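## Task

Put all 10 scattered switch caps inside the blue tape square. Every cap must lie wholly within the tape's outer border, resting on the table or low in a pile. The kitchen timer should stay upright at its current spot. Caps held in place only by the robot do not count. At the end, release everything and move the grippers away.

## Robot and tools

Robot: two arms, left_arm and right_arm, each with a parallel two-finger gripper. The fingers point along the gripper's own +z axis and close along its y axis. Reported positions are in one shared scene frame in metres: origin on the table surface midway between the arms, +x out over the table, +z up, left_arm on the +y side. The names left and right do not match image sides. Orientations are quaternions in w,x,y,z order. end_effector_position is the point between the pads when closed; closed fingertips reach about 19 mm past it (about 6 mm when fully open), and closing pushes the tips roughly 13 mm further out, so keep clearance above the table. Printed hand positions can be a little off, more at long reach.

The command row (shared by execute_actions and move): one flat list of 18 numbers, each from -1 to 1, covering both arms even if only one moves. Order: left dx, dy, dz, rx, ry, rz, left gripper position, force_limit, speed, then the same nine for the right arm. dx..rz are an offset, not an absolute pose, expressed in that gripper's own axes and measured from the gripper's pose in the most recent result showing it (or from the robot's current pose if no result has shown it yet in this scene, or for a second or later call in the same reply). 1.0 equals 0.6 m for dx, dy, dz and 180 degrees for the rotation; rx, ry, rz form a single rotation vector. Each row is relative to that same base pose, not to the previous row. All-zero offsets send the arm back to the base pose; they do not mean hold still. To leave a gripper unchanged, repeat its previous three finger numbers, since 0 is itself a command.

Finger numbers: position +1 is fully open (85 mm), about -0.8 is pads touching, -1 squeezes until blocked. force_limit -1, 0, +1 give roughly 20, 128, 235 N on a 40 mm object; tiny or thin parts get less. speed -1, 0, +1 give about 20, 85, 150 mm/s gap change; faster closing adds a few newtons. New force or speed only take effect once position changes by at least 0.01. To grab, send -1, hold it, and confirm object_status 2. object_status: 0 moving, 1 blocked while opening, 2 blocked while closing, 3 reached target or fully closed (small items may still be held). position_measured is in counts: 3 open, 78 about 60 mm, 130 about 40 mm, 180 about 20 mm, 230 closed.

Tools:
execute_actions takes "actions": a list with at most one item. Empty list just returns state. {"rows": [[18 numbers], ...], "steps": n} runs up to 15 control steps of 1/30 s; each row lasts one step and the final row repeats to fill the steps. {"steps": n} without rows waits up to 300 steps counted from the last result, including your reply time. Optional "pictures" true/false.
move takes "target" (one 18-number row, same offset rules) and optional "speed" in m/s, 0.002 to 0.5 (default 0.25; rotation up to twice that in rad/s). Both grippers travel straight-line paths ending together, lasting 0.5 to 10 s; it does not avoid obstacles or the other arm. The result adds a move: line with the ending (done, off_target, moving, held, fault) and any limits (paced means the command was clipped; held means some steps were blocked, after which the arm may jump faster), plus each gripper's distance to its target.
wait takes "seconds" 0 to 10 and sends nothing new.
zoom_image takes "camera" (cam_high, cam_low, cam_left_wrist, cam_right_wrist) and "region" [x0, y0, x1, y1] in pixels, at most 504 by 504; images are 896x504.
finished_scene takes "scene", the current scene's number; it is final and reports success.

Control behaviour: every step the commanded pose is clipped to within 70 mm and 16 degrees of the measured pose, so far targets need several actions; after an action the arm continues only to its last clipped pose. Position wins over orientation when both can't be met. A "pose unreachable" line means the clearance check altered or blocked that arm's command; HELD marks steps not sent. Results give each arm's pose, a Hand target line, joint positions and torques.

Joint ranges (rad): waist and both rolls ±6.283, shoulder ±2.250, elbow ±2.580, wrist pitch ±2.100. Load limits: 51.3 N m for waist, shoulder, upper arm roll, elbow; 32.3 N m for forearm roll, wrist pitch, wrist roll. Exceeding one triggers a torque fault: the arm freezes for 10 s. Holding loads heats motors; warnings from 60 °C, and at 75 °C the arm goes limp and sinks.

Avoid: knocking anything off the table (ends the scene), letting the arms collide or push each other, slamming or hard pressing (faster contact and deeper targets push harder), dropping or slipping caps, and tipping the timer or sticky-note cube. Outside forces may occasionally tug a held part or nudge loose items. Finish with grippers open and withdrawn so nothing depends on the robot. Quick, smooth, low-effort motion is preferred; thinking time also advances the simulation.

Each tool is called as name(argument=value, ...) on one line, values as JSON.

## Session

execute_actions(actions=[])

Scene clock: 0.00 s of 5100.00 s.
left_arm: end_effector_position=(+0.4112, +0.1112, +0.3681) position_measured=3 object_status=3 end_effector_quat_wxyz=(+0.348, +0.780, +0.502, +0.135) | right_arm: end_effector_position=(+0.4035, -0.3514, +0.1994) position_measured=3 object_status=3 end_effector_quat_wxyz=(-0.001, -0.095, +0.995, -0.001)
Joint positions: left_arm=[ 0.742 -0.006  0.046  1.944 -0.041  0.439  0.256] | right_arm=[-0.055  0.433 -0.002  1.657  0.002  1.054  1.512]
Joint velocities: left_arm=[ 0. -0.  0.  0. -0. -0.  0.] | right_arm=[ 0.    -0.    -0.    -0.    -0.001 -0.001  0.   ]
Joint torques (N m, as the joint torque sensors report them, + toward a larger angle): no reading
Motor temperatures (°C, as the motors report them): left_arm=[32 34 33 32 42 35 49] | right_arm=[33 33 27 30 36 39 41]
Hand target (left_arm): +0.411, +0.111, +0.368; +0.348, +0.780, +0.502, +0.135
Hand target (right_arm): +0.403, -0.351, +0.199; -0.001, -0.095, +0.995, -0.001

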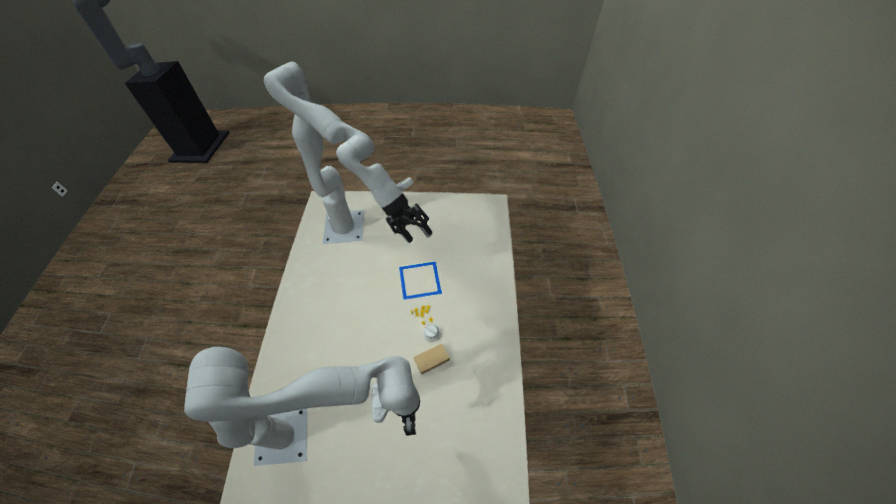

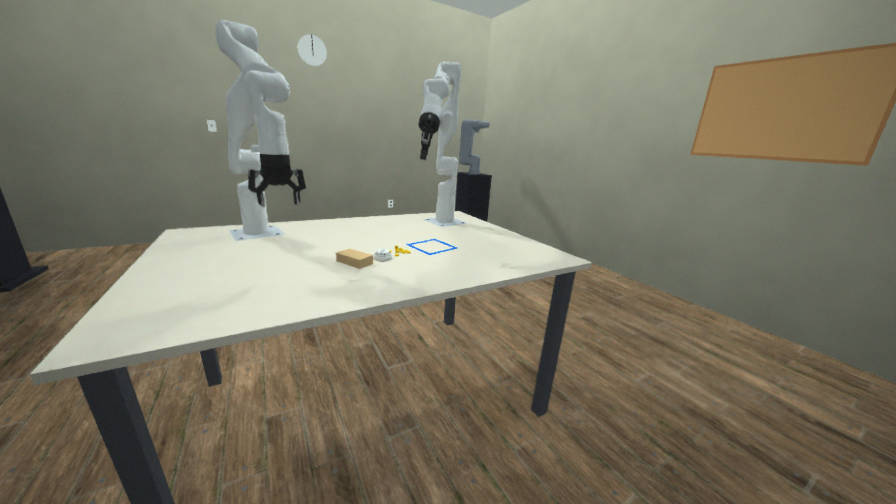

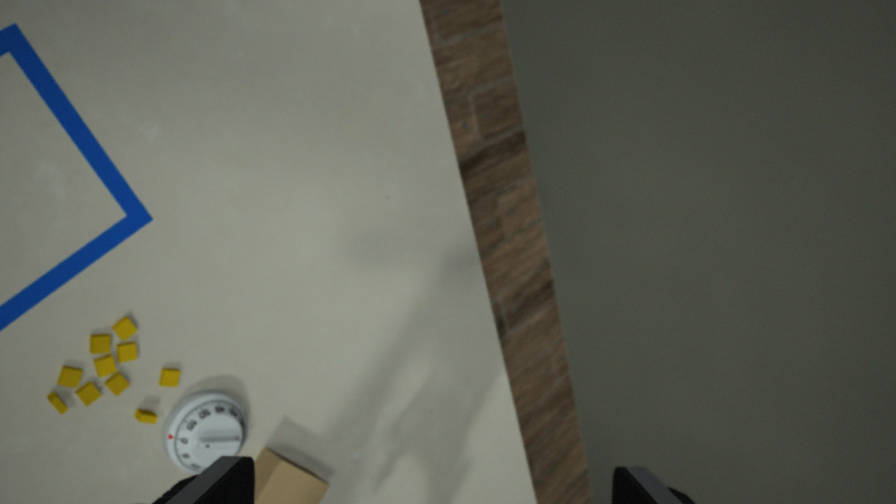

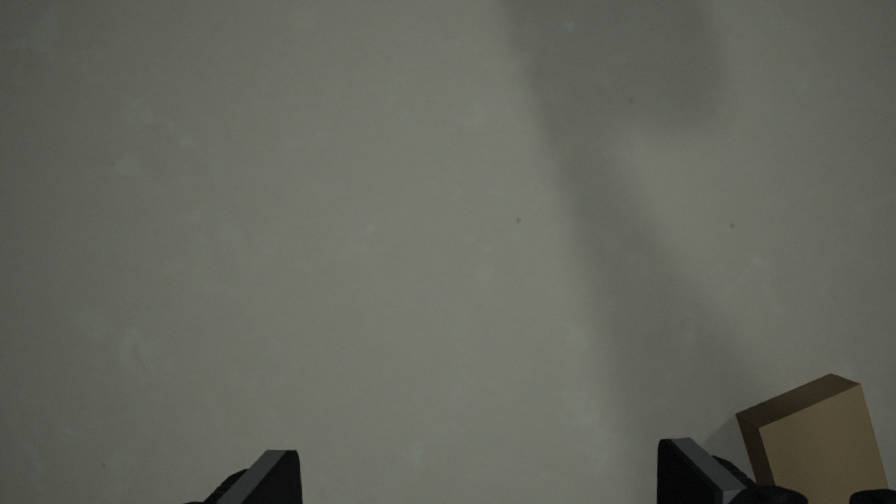

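move(target=[-0.16,-0.12,0.305,0.2395,0.049,0,1,-0.5,0,0,0,0,0,0,0,1,0,0])

Scene clock: 12.97 s of 5100.00 s.
left_arm: end_effector_position=(+0.4197, -0.0293, +0.2009) position_measured=3 object_status=3 end_effector_quat_wxyz=(-0.001, +0.841, +0.540, -0.001) | right_arm: end_effector_position=(+0.4035, -0.3514, +0.1994) position_measured=3 object_status=3 end_effector_quat_wxyz=(-0.001, -0.095, +0.995, -0.001)
Joint positions: left_arm=[ 0.899  0.812  0.131  0.968 -0.096  1.369  0.446] | right_arm=[-0.055  0.433 -0.002  1.657  0.002  1.054  1.512]
Joint velocities: left_arm=[ 0.001  0.019  0.    -0.009 -0.     0.003  0.001] | right_arm=[ 0.    -0.    -0.     0.001  0.    -0.001  0.   ]
Joint torques (N m, as the joint torque sensors report them, + toward a larger angle): left_arm=[ -0.55 -23.37   1.44  -8.11  -0.24   0.13   0.22] | right_arm=[  0.28 -17.04   0.02  -7.86  -0.23  -0.4   -0.13]
Motor temperatures (°C, as the motors report them): left_arm=[32 34 33 32 42 35 49] | right_arm=[33 33 27 30 36 39 41]
Hand target (left_arm): +0.420, -0.029, +0.200; -0.002, +0.841, +0.540, -0.001
Hand target (right_arm): +0.403, -0.351, +0.199; -0.001, -0.095, +0.995, -0.001
Off the commanded pose (left_arm): 0.001 m, 0 deg.
Off the commanded pose (right_arm): 0.000 m, 0 deg.
After step 90, 7.93 s passed at rest.
move: done
camera_calibration (this result's frames):
cam_left_wrist: T_world_to_cam=[[0.925311, -0.378671, 0.0201941, -0.408123], [-0.378435, -0.925513, -0.0145887, 0.19551], [0.0242142, 0.0058569, -0.99969, 0.335412], [0, 0, 0, 1]] pos_world=[0.443507, 0.0244379, 0.346402]
cam_right_wrist: T_world_to_cam=[[-0.156622, 0.987136, -0.0321199, 0.42556], [0.987548, 0.157009, 0.00989014, -0.293384], [0.014806, -0.0301709, -0.999435, 0.326795], [0, 0, 0, 1]] pos_world=[0.351544, -0.364162, 0.343181]

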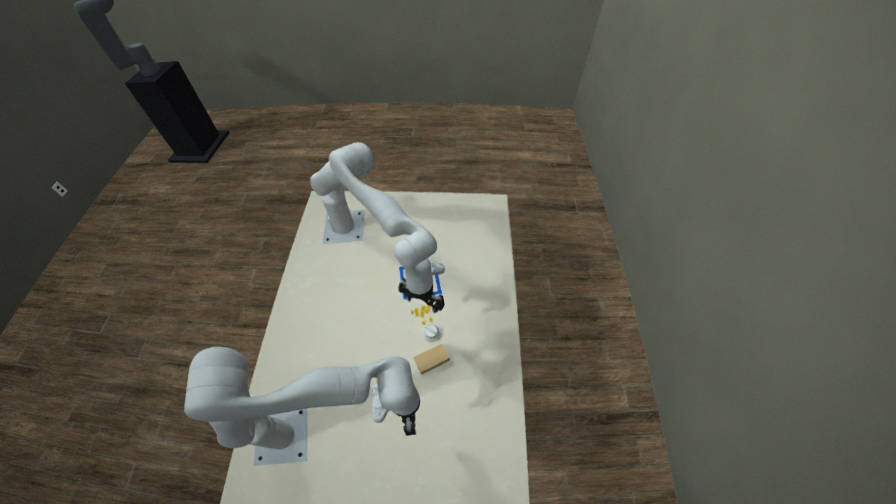

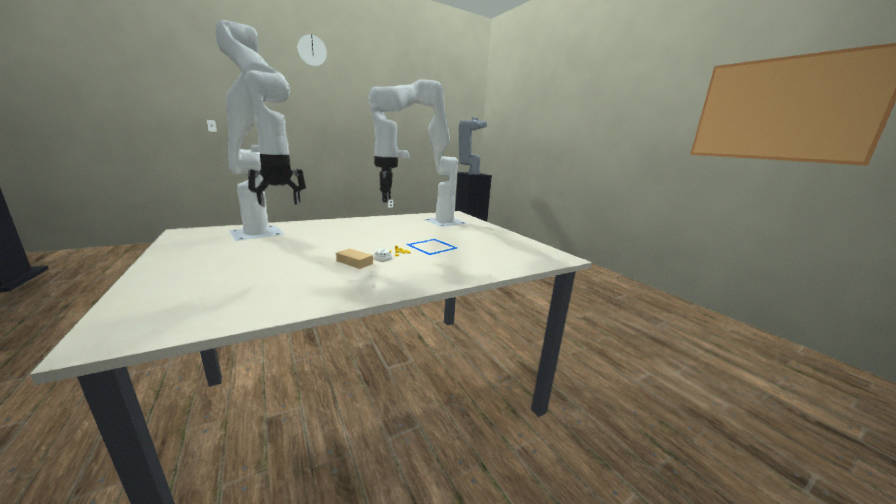

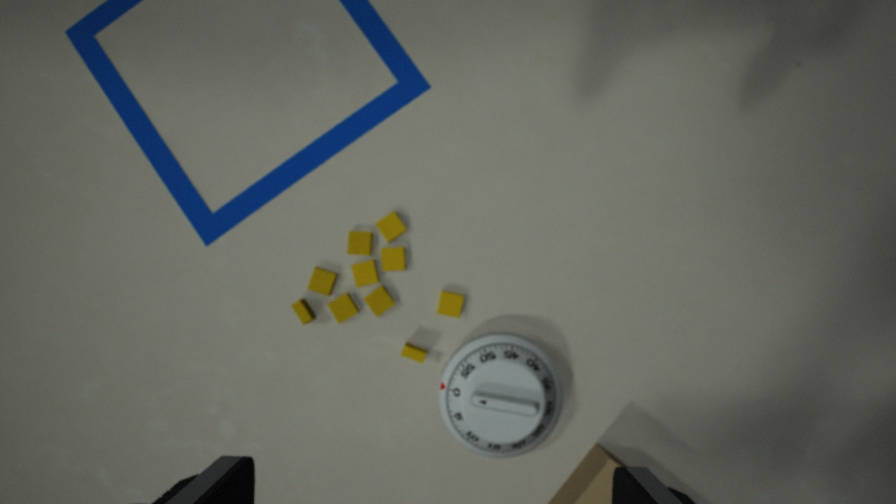

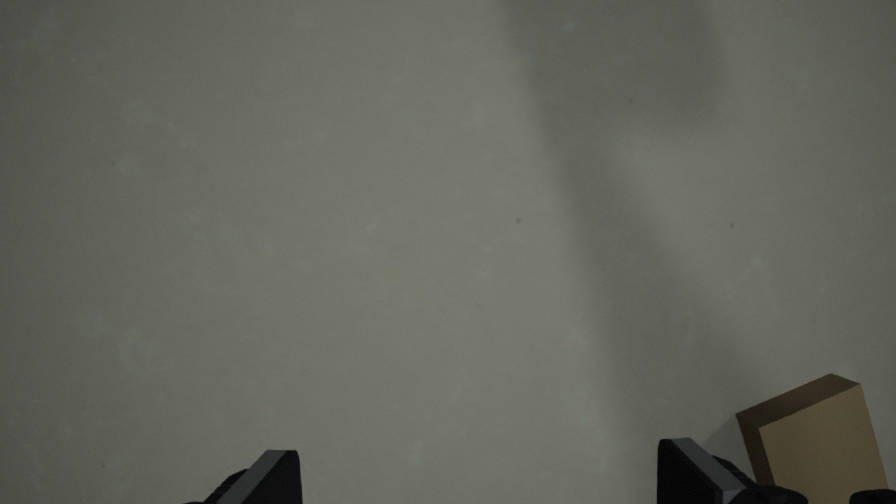

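move(target=[-0.011,0.056,0.2,0,0,-0.16,1,-0.5,0,0,0,0,0,0,0,1,0,0])

Scene clock: 18.30 s of 5100.00 s.
left_arm: end_effector_position=(+0.4475, -0.0488, +0.0811) position_measured=3 object_status=3 end_effector_quat_wxyz=(-0.001, +0.680, +0.733, -0.000) | right_arm: end_effector_position=(+0.4035, -0.3514, +0.1994) position_measured=3 object_status=3 end_effector_quat_wxyz=(-0.001, -0.095, +0.995, -0.001)
Joint positions: left_arm=[ 0.936  1.002  0.019  0.959 -0.016  1.182  0.892] | right_arm=[-0.055  0.433 -0.002  1.657  0.002  1.054  1.512]
Joint velocities: left_arm=[ 0.001  0.005  0.001 -0.001 -0.     0.    -0.   ] | right_arm=[ 0.    -0.     0.001 -0.    -0.     0.    -0.001]
Joint torques (N m, as the joint torque sensors report them, + toward a larger angle): left_arm=[ -0.04 -25.69   0.93  -7.91  -0.25  -0.19   0.02] | right_arm=[  0.21 -16.84   0.11  -7.87  -0.19  -0.42  -0.11]
Motor temperatures (°C, as the motors report them): left_arm=[32 35 33 32 42 35 49] | right_arm=[33 33 27 30 36 39 41]
Hand target (left_arm): +0.447, -0.049, +0.081; -0.001, +0.681, +0.733, -0.000
Hand target (right_arm): +0.403, -0.351, +0.199; -0.001, -0.095, +0.995, -0.001
Off the commanded pose (left_arm): 0.001 m, 0 deg.
Off the commanded pose (right_arm): 0.000 m, 0 deg.
After step 90, 0.97 s passed at rest.
move: done
camera_calibration (this result's frames):
cam_left_wrist: T_world_to_cam=[[0.99323, 0.114252, 0.0209665, -0.445232], [0.114585, -0.993294, -0.0154182, -0.0376646], [0.0190643, 0.0177162, -0.999661, 0.217978], [0, 0, 0, 1]] pos_world=[0.442378, 0.00959504, 0.226659]
cam_right_wrist: T_world_to_cam=[[-0.156622, 0.987136, -0.0321198, 0.42556], [0.987548, 0.157009, 0.00989206, -0.293385], [0.0148079, -0.0301705, -0.999435, 0.326794], [0, 0, 0, 1]] pos_world=[0.351545, -0.364162, 0.343181]

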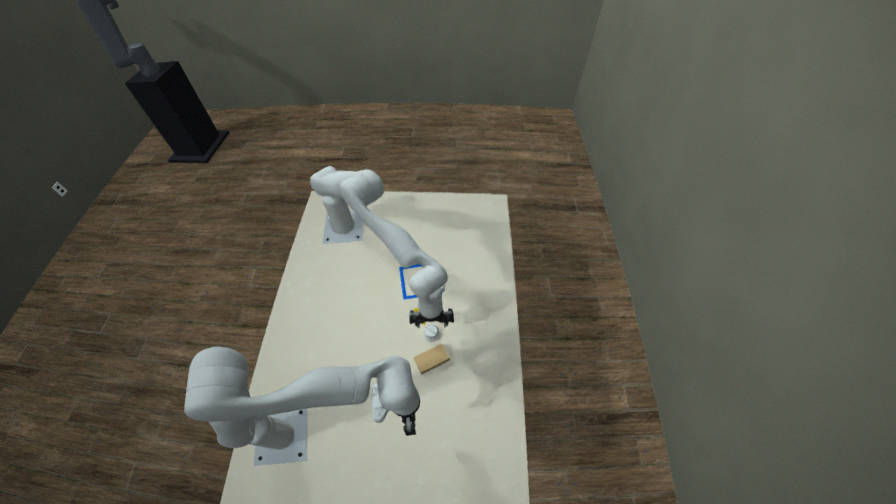

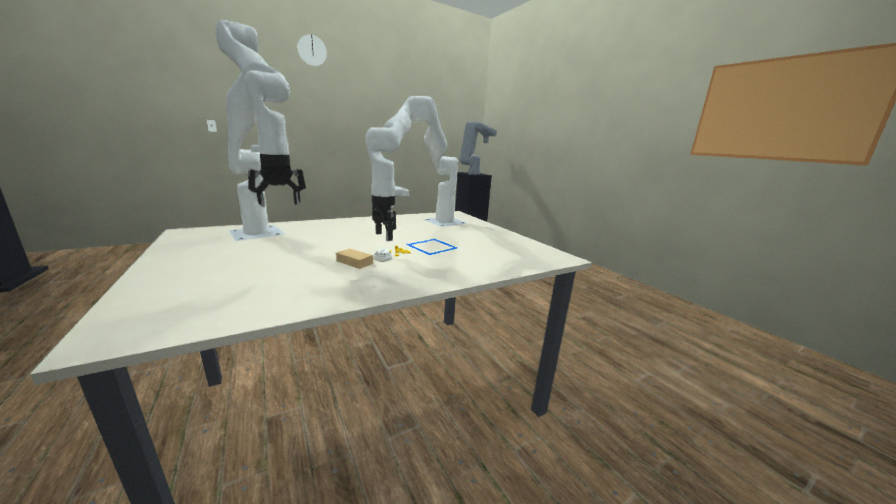

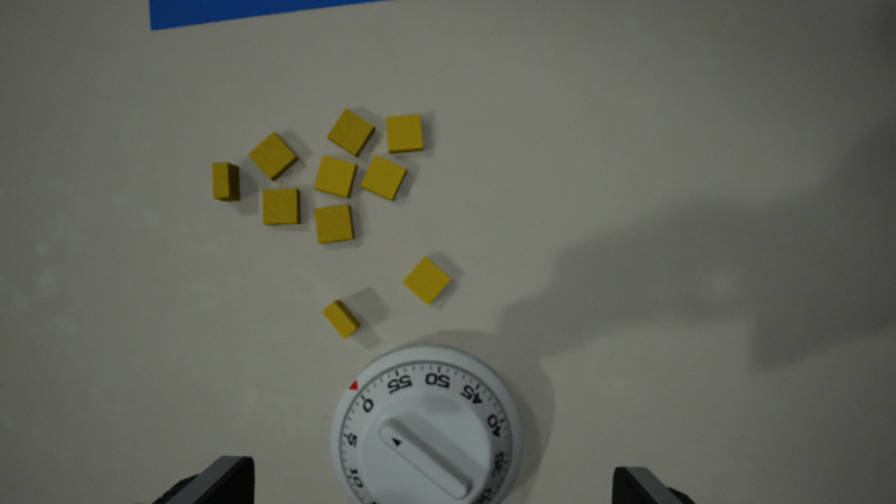

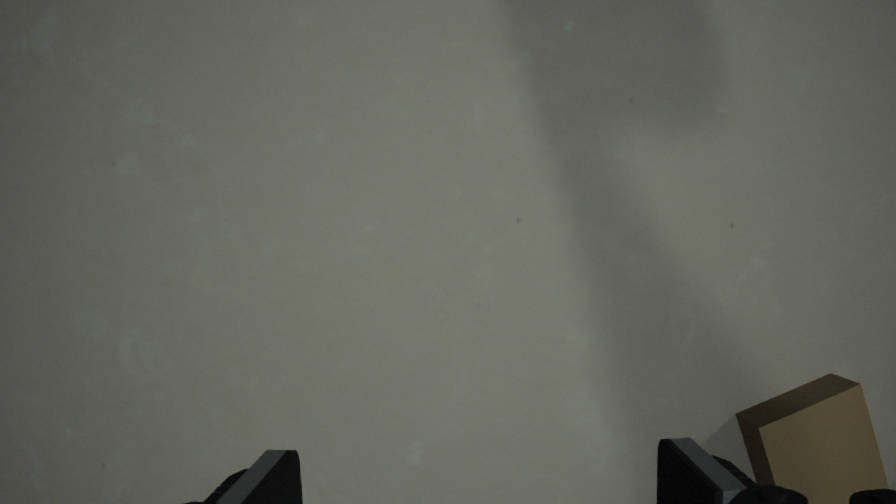

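move(target=[0,-0.003,0.098,0,0,0,1,-0.5,0,0,0,0,0,0,0,1,0,0], speed=0.08)

move(target=[0,0,0,0,0,0,-1,-0.6,-0.3,0,0,0,0,0,0,1,0,0])

move(target=[0,0,-0.1,0,0,0,-1,-0.6,-0.3,0,0,0,0,0,0,1,0,0], speed=0.1)

move(target=[0.75,0.1,-0.1,0,0,0,-1,-0.6,-0.3,-0.147,0.3,0.1,0,0,-0.117,1,0,0])

Scene clock: 26.60 s of 5100.00 s.
left_arm: end_effector_position=(+0.4457, -0.0488, +0.0224) position_measured=3 object_status=3 end_effector_quat_wxyz=(-0.001, +0.680, +0.733, -0.000) | right_arm: end_effector_position=(+0.4035, -0.3514, +0.1994) position_measured=3 object_status=3 end_effector_quat_wxyz=(-0.001, -0.095, +0.995, -0.001)
Joint positions: left_arm=[ 0.939  1.071  0.015  1.008 -0.015  1.064  0.894] | right_arm=[-0.055  0.433 -0.002  1.657  0.002  1.054  1.512]
Joint velocities: left_arm=[ 0.001  0.002  0.    -0.001  0.    -0.001  0.   ] | right_arm=[ 0.     0.    -0.     0.001  0.     0.     0.   ]
Joint torques (N m, as the joint torque sensors report them, + toward a larger angle): left_arm=[ -0.16 -25.55   0.91  -7.53  -0.03   0.04   0.32] | right_arm=[  0.27 -17.03   0.02  -7.78  -0.28  -0.41  -0.05]
Motor temperatures (°C, as the motors report them): left_arm=[32 35 33 32 42 35 49] | right_arm=[33 33 27 30 36 39 41]
Hand target (left_arm): +0.446, -0.049, +0.022; -0.001, +0.680, +0.733, -0.000
Hand target (right_arm): +0.403, -0.351, +0.199; -0.001, -0.095, +0.995, -0.001
Off the commanded pose (left_arm): 0.000 m, 0 deg.
Off the commanded pose (right_arm): 0.000 m, 0 deg.
After step 90, 4.30 s passed at rest.
move: done
camera_calibration (this result's frames):
cam_left_wrist: T_world_to_cam=[[0.993209, 0.114398, 0.0211743, -0.442168], [0.114733, -0.993278, -0.0153436, -0.0384336], [0.0192767, 0.0176688, -0.999658, 0.159262], [0, 0, 0, 1]] pos_world=[0.440505, 0.00959368, 0.16798]
cam_right_wrist: T_world_to_cam=[[-0.156622, 0.987136, -0.0321198, 0.42556], [0.987548, 0.157009, 0.00989395, -0.293387], [0.0148098, -0.0301702, -0.999435, 0.326794], [0, 0, 0, 1]] pos_world=[0.351546, -0.364162, 0.343181]

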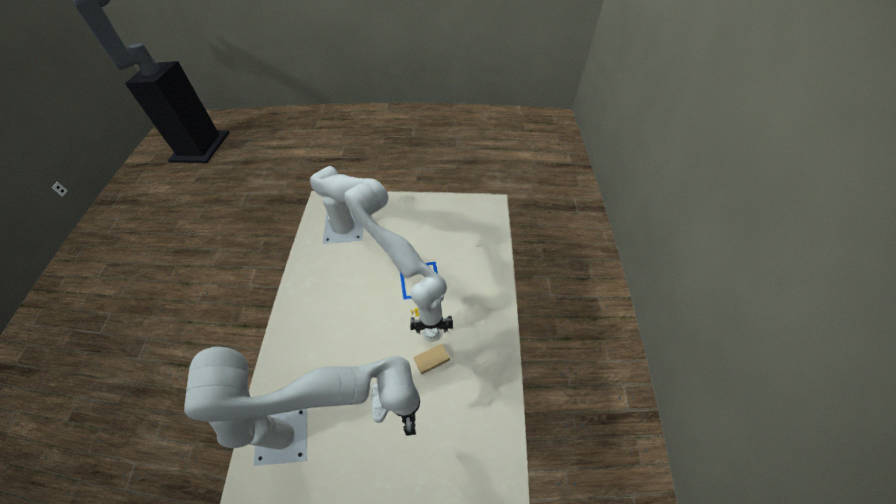

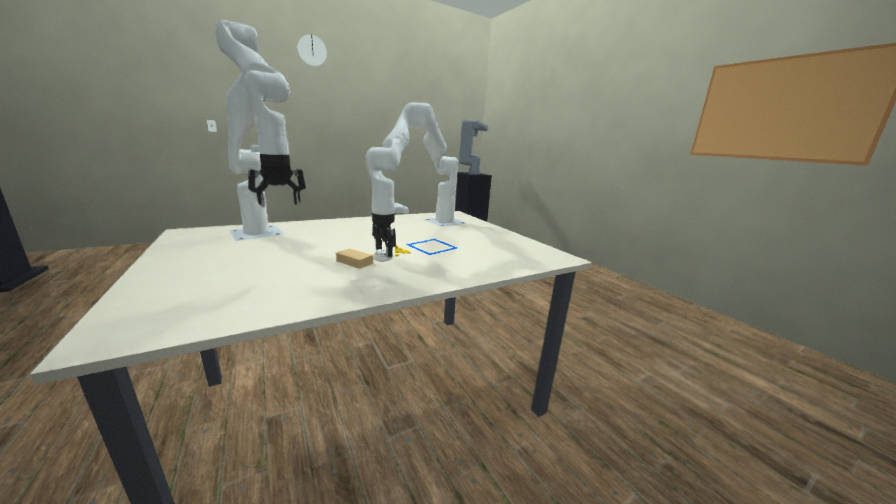

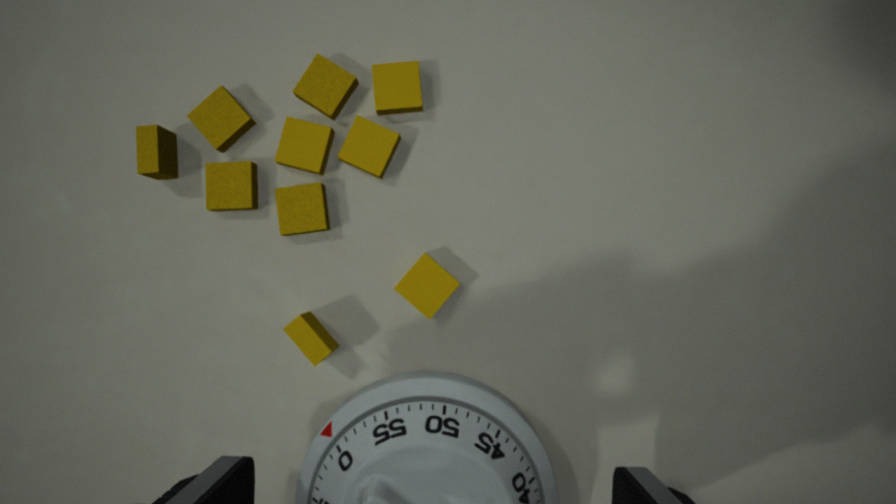

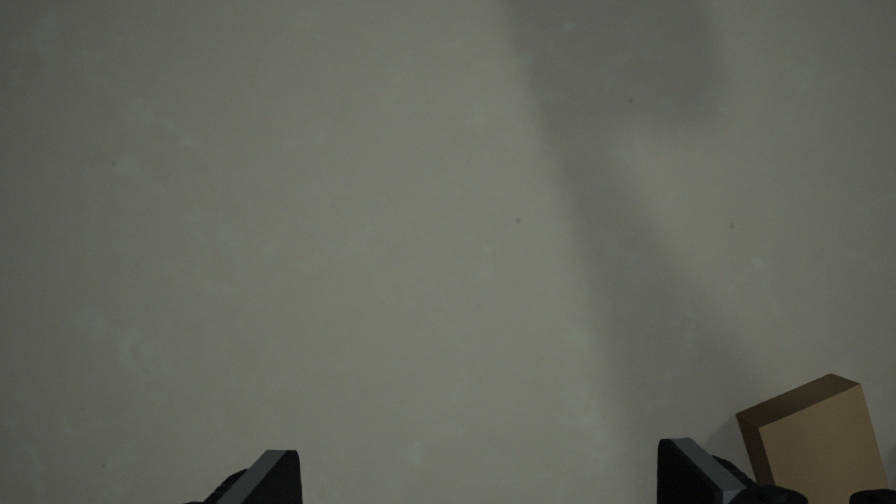

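Scene clock: 27.27 s of 5100.00 s.
left_arm: end_effector_position=(+0.4458, -0.0492, +0.0231) position_measured=72 object_status=2 end_effector_quat_wxyz=(+0.000, +0.680, +0.733, -0.000) | right_arm: end_effector_position=(+0.4035, -0.3514, +0.1994) position_measured=3 object_status=3 end_effector_quat_wxyz=(-0.001, -0.095, +0.995, -0.001)
Joint positions: left_arm=[ 0.939  1.07   0.015  1.008 -0.015  1.064  0.894] | right_arm=[-0.055  0.433 -0.002  1.657  0.002  1.054  1.512]
Joint velocities: left_arm=[ 0.    -0.     0.     0.001  0.     0.     0.   ] | right_arm=[-0.    -0.    -0.     0.     0.    -0.001  0.   ]
Joint torques (N m, as the joint torque sensors report them, + toward a larger angle): left_arm=[ -0.02 -25.09   0.69  -7.4   -0.28  -0.01   0.16] | right_arm=[  0.29 -16.96   0.07  -7.87  -0.28  -0.44  -0.18]
Motor temperatures (°C, as the motors report them): left_arm=[32 35 33 32 42 35 49] | right_arm=[33 33 27 30 36 39 41]
Hand target (left_arm): +0.446, -0.049, +0.022; -0.001, +0.680, +0.733, -0.000
Hand target (right_arm): +0.403, -0.351, +0.199; -0.001, -0.095, +0.995, -0.001
Off the commanded pose (left_arm): 0.001 m, 0 deg.
Off the commanded pose (right_arm): 0.000 m, 0 deg.
move: done
camera_calibration (this result's frames):
cam_left_wrist: T_world_to_cam=[[0.993198, 0.114393, 0.0217259, -0.442341], [0.114719, -0.993294, -0.0143841, -0.0387615], [0.0199348, 0.0167786, -0.99966, 0.15962], [0, 0, 0, 1]] pos_world=[0.440597, 0.00942103, 0.168619]
cam_right_wrist: T_world_to_cam=[[-0.156622, 0.987136, -0.0321197, 0.42556], [0.987548, 0.157009, 0.00989615, -0.293389], [0.0148119, -0.0301697, -0.999435, 0.326793], [0, 0, 0, 1]] pos_world=[0.351547, -0.364161, 0.34318]

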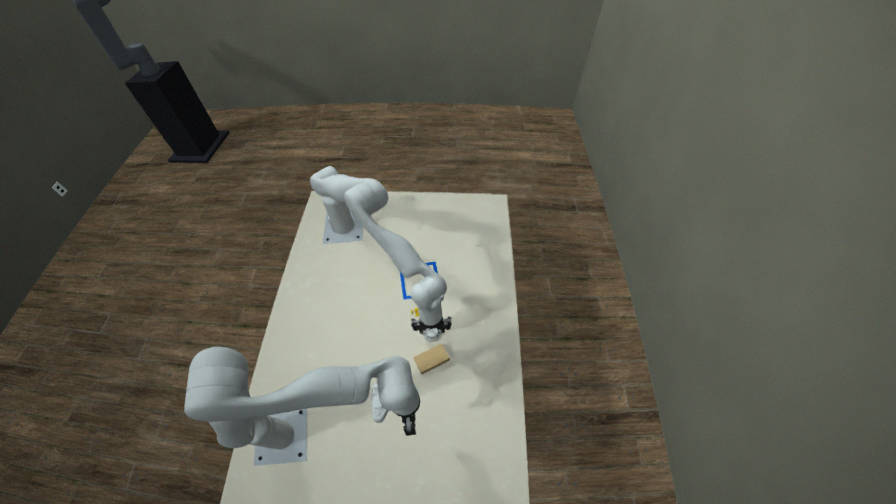

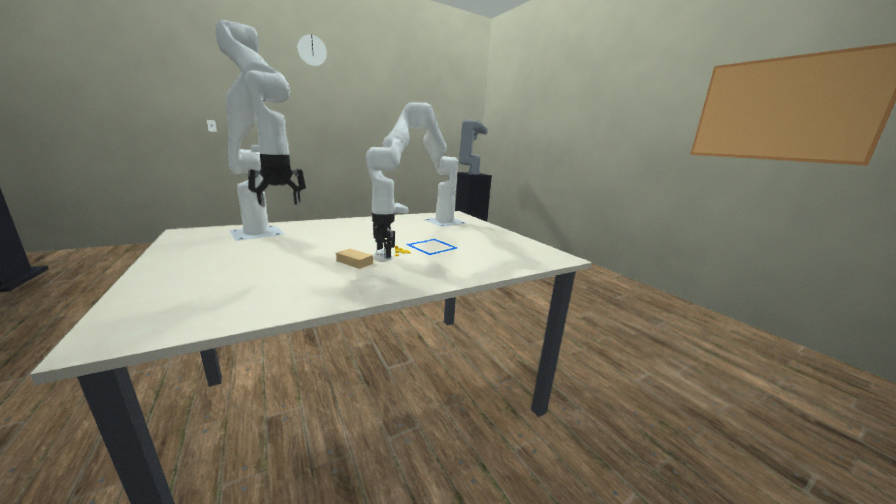

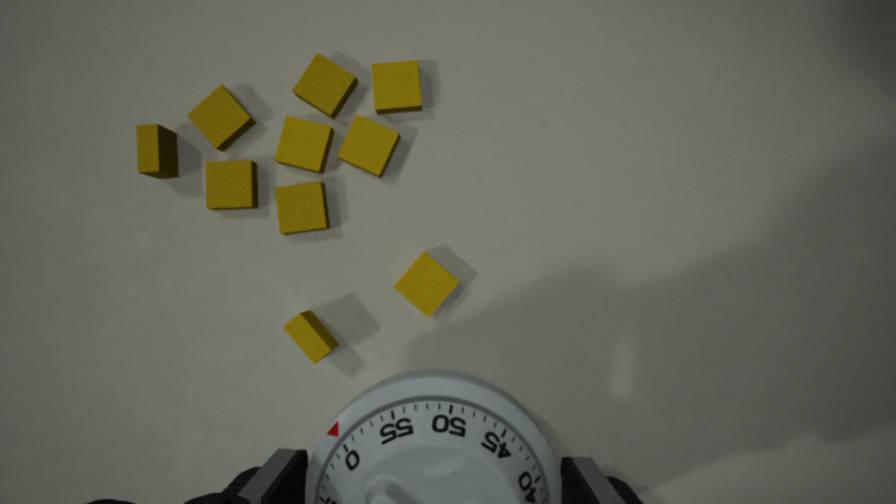

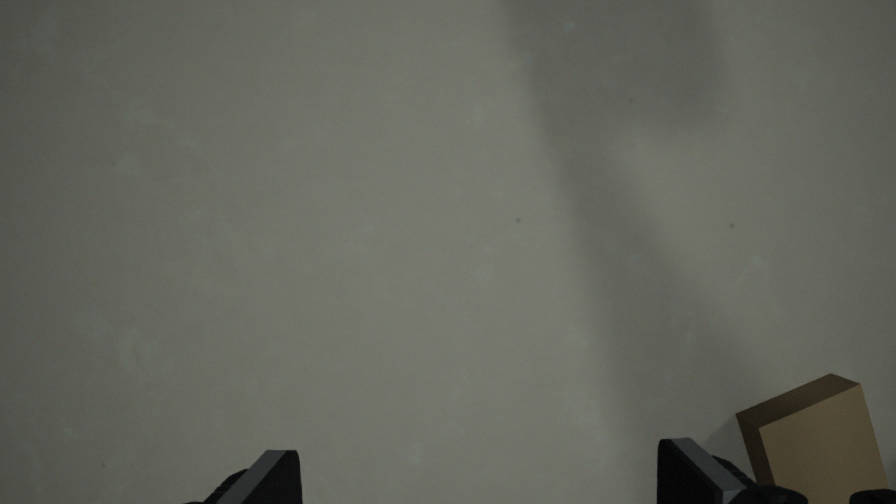

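Scene clock: 28.20 s of 5100.00 s.
left_arm: end_effector_position=(+0.4459, -0.0492, +0.0830) position_measured=72 object_status=2 end_effector_quat_wxyz=(-0.000, +0.680, +0.733, -0.000) | right_arm: end_effector_position=(+0.4035, -0.3514, +0.1994) position_measured=3 object_status=3 end_effector_quat_wxyz=(-0.001, -0.095, +0.995, -0.001)
Joint positions: left_arm=[ 0.938  0.996  0.018  0.964 -0.016  1.181  0.894] | right_arm=[-0.055  0.433 -0.002  1.657  0.002  1.054  1.512]
Joint velocities: left_arm=[ 0.    -0.001  0.     0.001 -0.     0.001 -0.001] | right_arm=[-0.    -0.    -0.    -0.001 -0.    -0.    -0.002]
Joint torques (N m, as the joint torque sensors report them, + toward a larger angle): left_arm=[ -0.04 -25.25   1.05  -8.26  -0.36   0.21   0.18] | right_arm=[  0.25 -17.08  -0.02  -7.86  -0.27  -0.41  -0.17]
Motor temperatures (°C, as the motors report them): left_arm=[32 35 33 32 42 35 49] | right_arm=[33 33 27 30 36 39 41]
Hand target (left_arm): +0.446, -0.049, +0.083; +0.000, +0.680, +0.733, -0.000
Hand target (right_arm): +0.403, -0.351, +0.199; -0.001, -0.095, +0.995, -0.001
Off the commanded pose (left_arm): 0.000 m, 0 deg.
Off the commanded pose (right_arm): 0.000 m, 0 deg.
move: done
camera_calibration (this result's frames):
cam_left_wrist: T_world_to_cam=[[0.993216, 0.114261, 0.0215763, -0.443653], [0.114585, -0.993309, -0.0143879, -0.0379269], [0.019788, 0.0167626, -0.999664, 0.219609], [0, 0, 0, 1]] pos_world=[0.440644, 0.00933811, 0.228561]
cam_right_wrist: T_world_to_cam=[[-0.156622, 0.987136, -0.0321198, 0.42556], [0.987548, 0.157009, 0.00989796, -0.293391], [0.0148137, -0.0301696, -0.999435, 0.326792], [0, 0, 0, 1]] pos_world=[0.351548, -0.364161, 0.34318]

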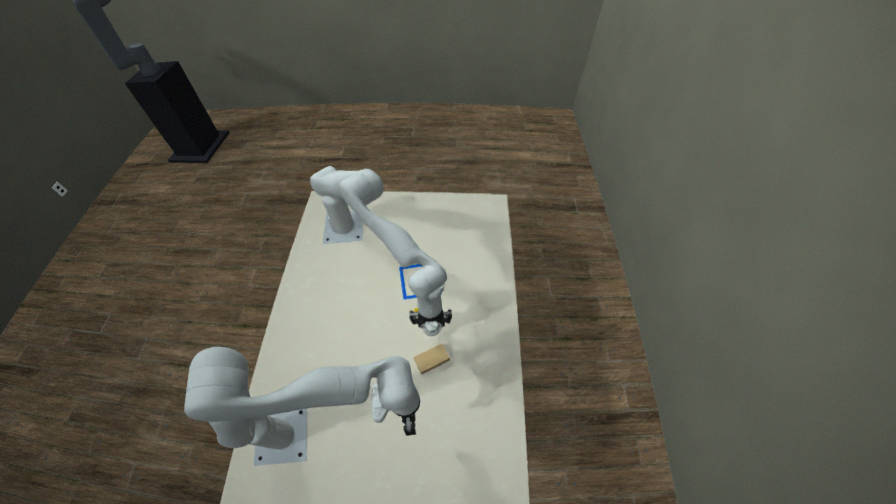

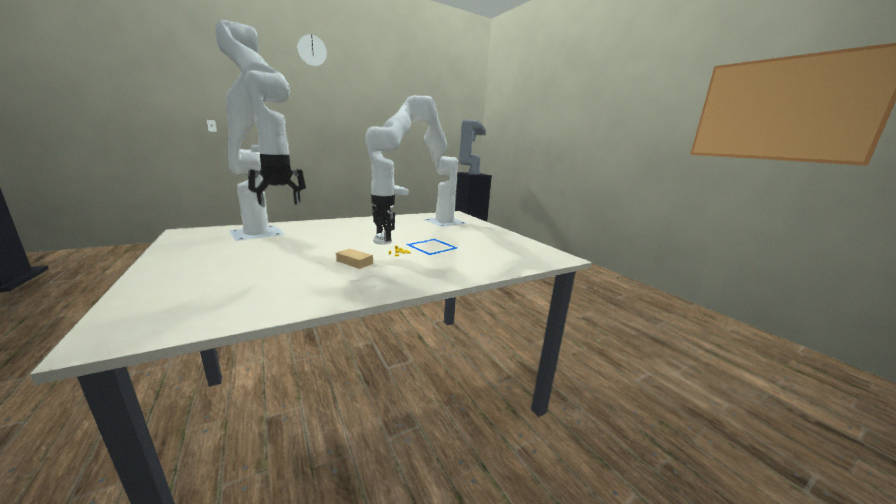

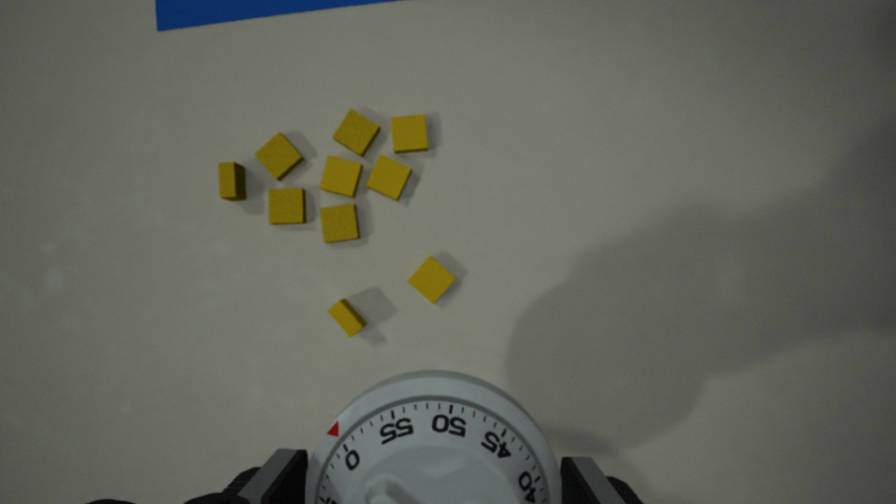

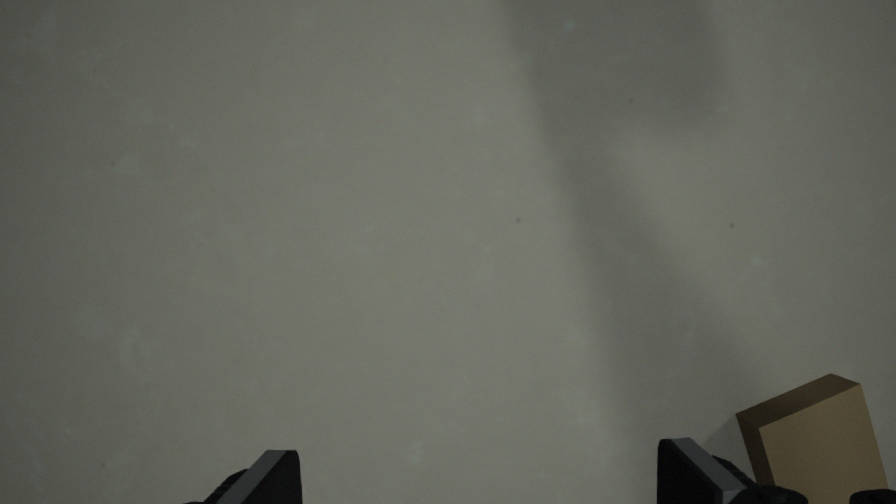

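Scene clock: 30.43 s of 5100.00 s.
left_arm: end_effector_position=(+0.4717, +0.4036, +0.1432) position_measured=72 object_status=2 end_effector_quat_wxyz=(+0.000, +0.681, +0.733, -0.001) | right_arm: end_effector_position=(+0.4559, -0.1581, +0.1395) position_measured=3 object_status=3 end_effector_quat_wxyz=(-0.001, -0.275, +0.961, -0.000)
Joint positions: left_arm=[ 0.167  0.513 -0.029  1.734  0.02   0.895  0.069] | right_arm=[-0.313  0.751 -0.102  1.288  0.078  1.109  1.515]
Joint velocities: left_arm=[-0.008 -0.002 -0.008 -0.001  0.004  0.    -0.003] | right_arm=[-0.001  0.004 -0.001 -0.001 -0.001 -0.    -0.   ]
Joint torques (N m, as the joint torque sensors report them, + toward a larger angle): left_arm=[ -0.24 -17.3    1.01  -6.68  -0.38   0.06   0.07] | right_arm=[  0.18 -22.42  -0.28  -8.26  -0.32  -0.42  -0.16]
Motor temperatures (°C, as the motors report them): left_arm=[32 35 33 32 42 35 49] | right_arm=[33 33 27 30 36 39 41]
Hand target (left_arm): +0.472, +0.404, +0.143; +0.000, +0.680, +0.733, -0.001
Hand target (right_arm): +0.456, -0.158, +0.139; -0.001, -0.275, +0.961, -0.001
Off the commanded pose (left_arm): 0.001 m, 0 deg.
Off the commanded pose (right_arm): 0.001 m, 0 deg.
move: done
camera_calibration (this result's frames):
cam_left_wrist: T_world_to_cam=[[0.993285, 0.113643, 0.0216922, -0.522176], [0.113949, -0.993395, -0.013464, 0.409961], [0.0200188, 0.0158454, -0.999674, 0.271905], [0, 0, 0, 1]] pos_world=[0.466511, 0.462286, 0.288663]
cam_right_wrist: T_world_to_cam=[[-0.500363, 0.865258, -0.0310666, 0.378331], [0.865466, 0.500859, 0.0104665, -0.264993], [0.0246162, -0.02165, -0.999463, 0.268893], [0, 0, 0, 1]] pos_world=[0.412026, -0.188808, 0.283275]

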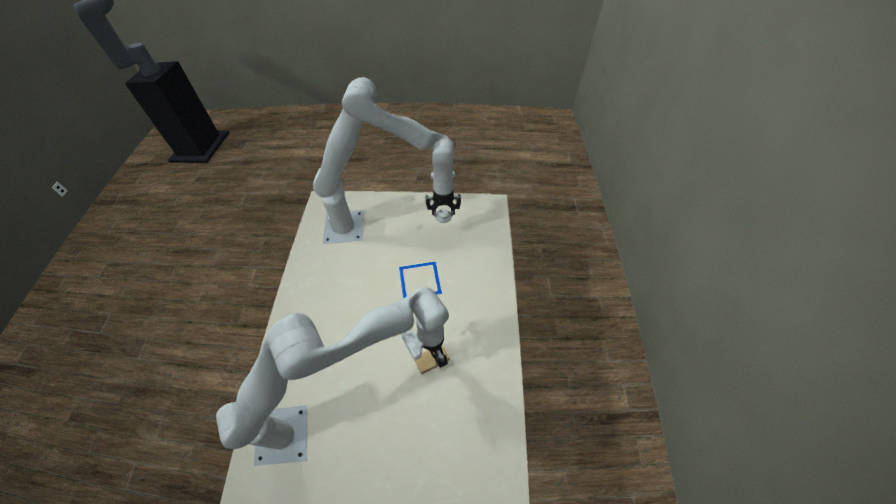

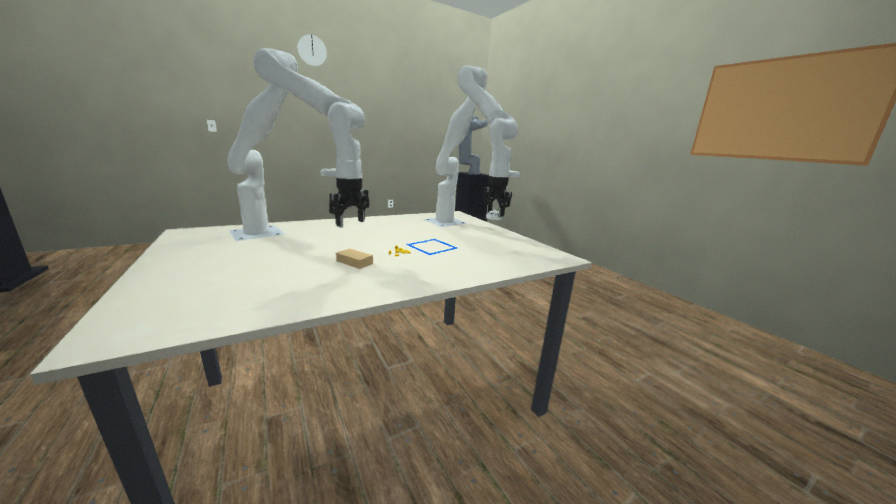

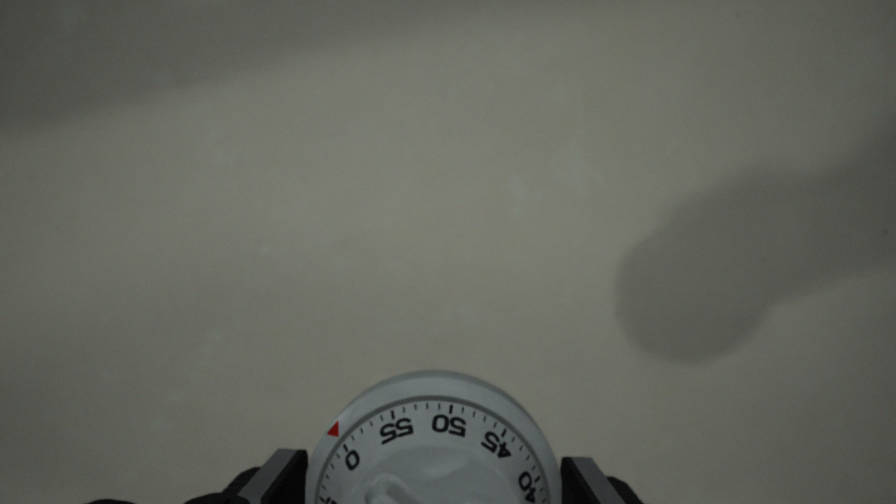

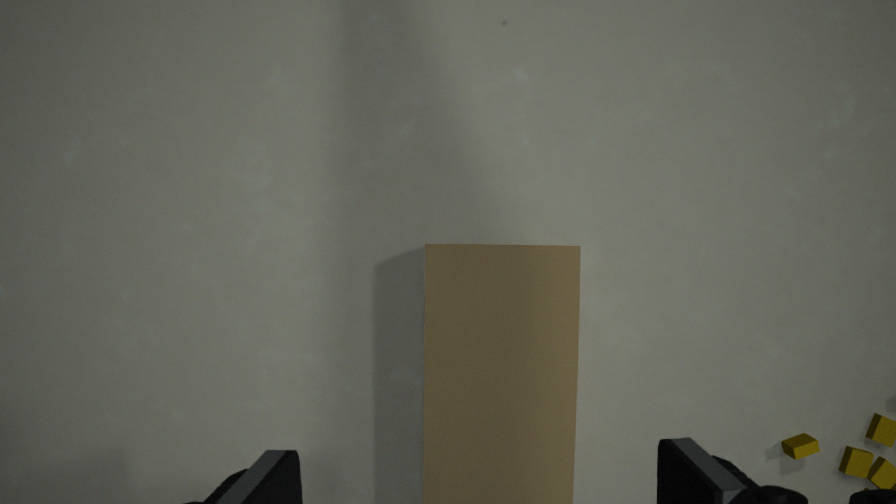

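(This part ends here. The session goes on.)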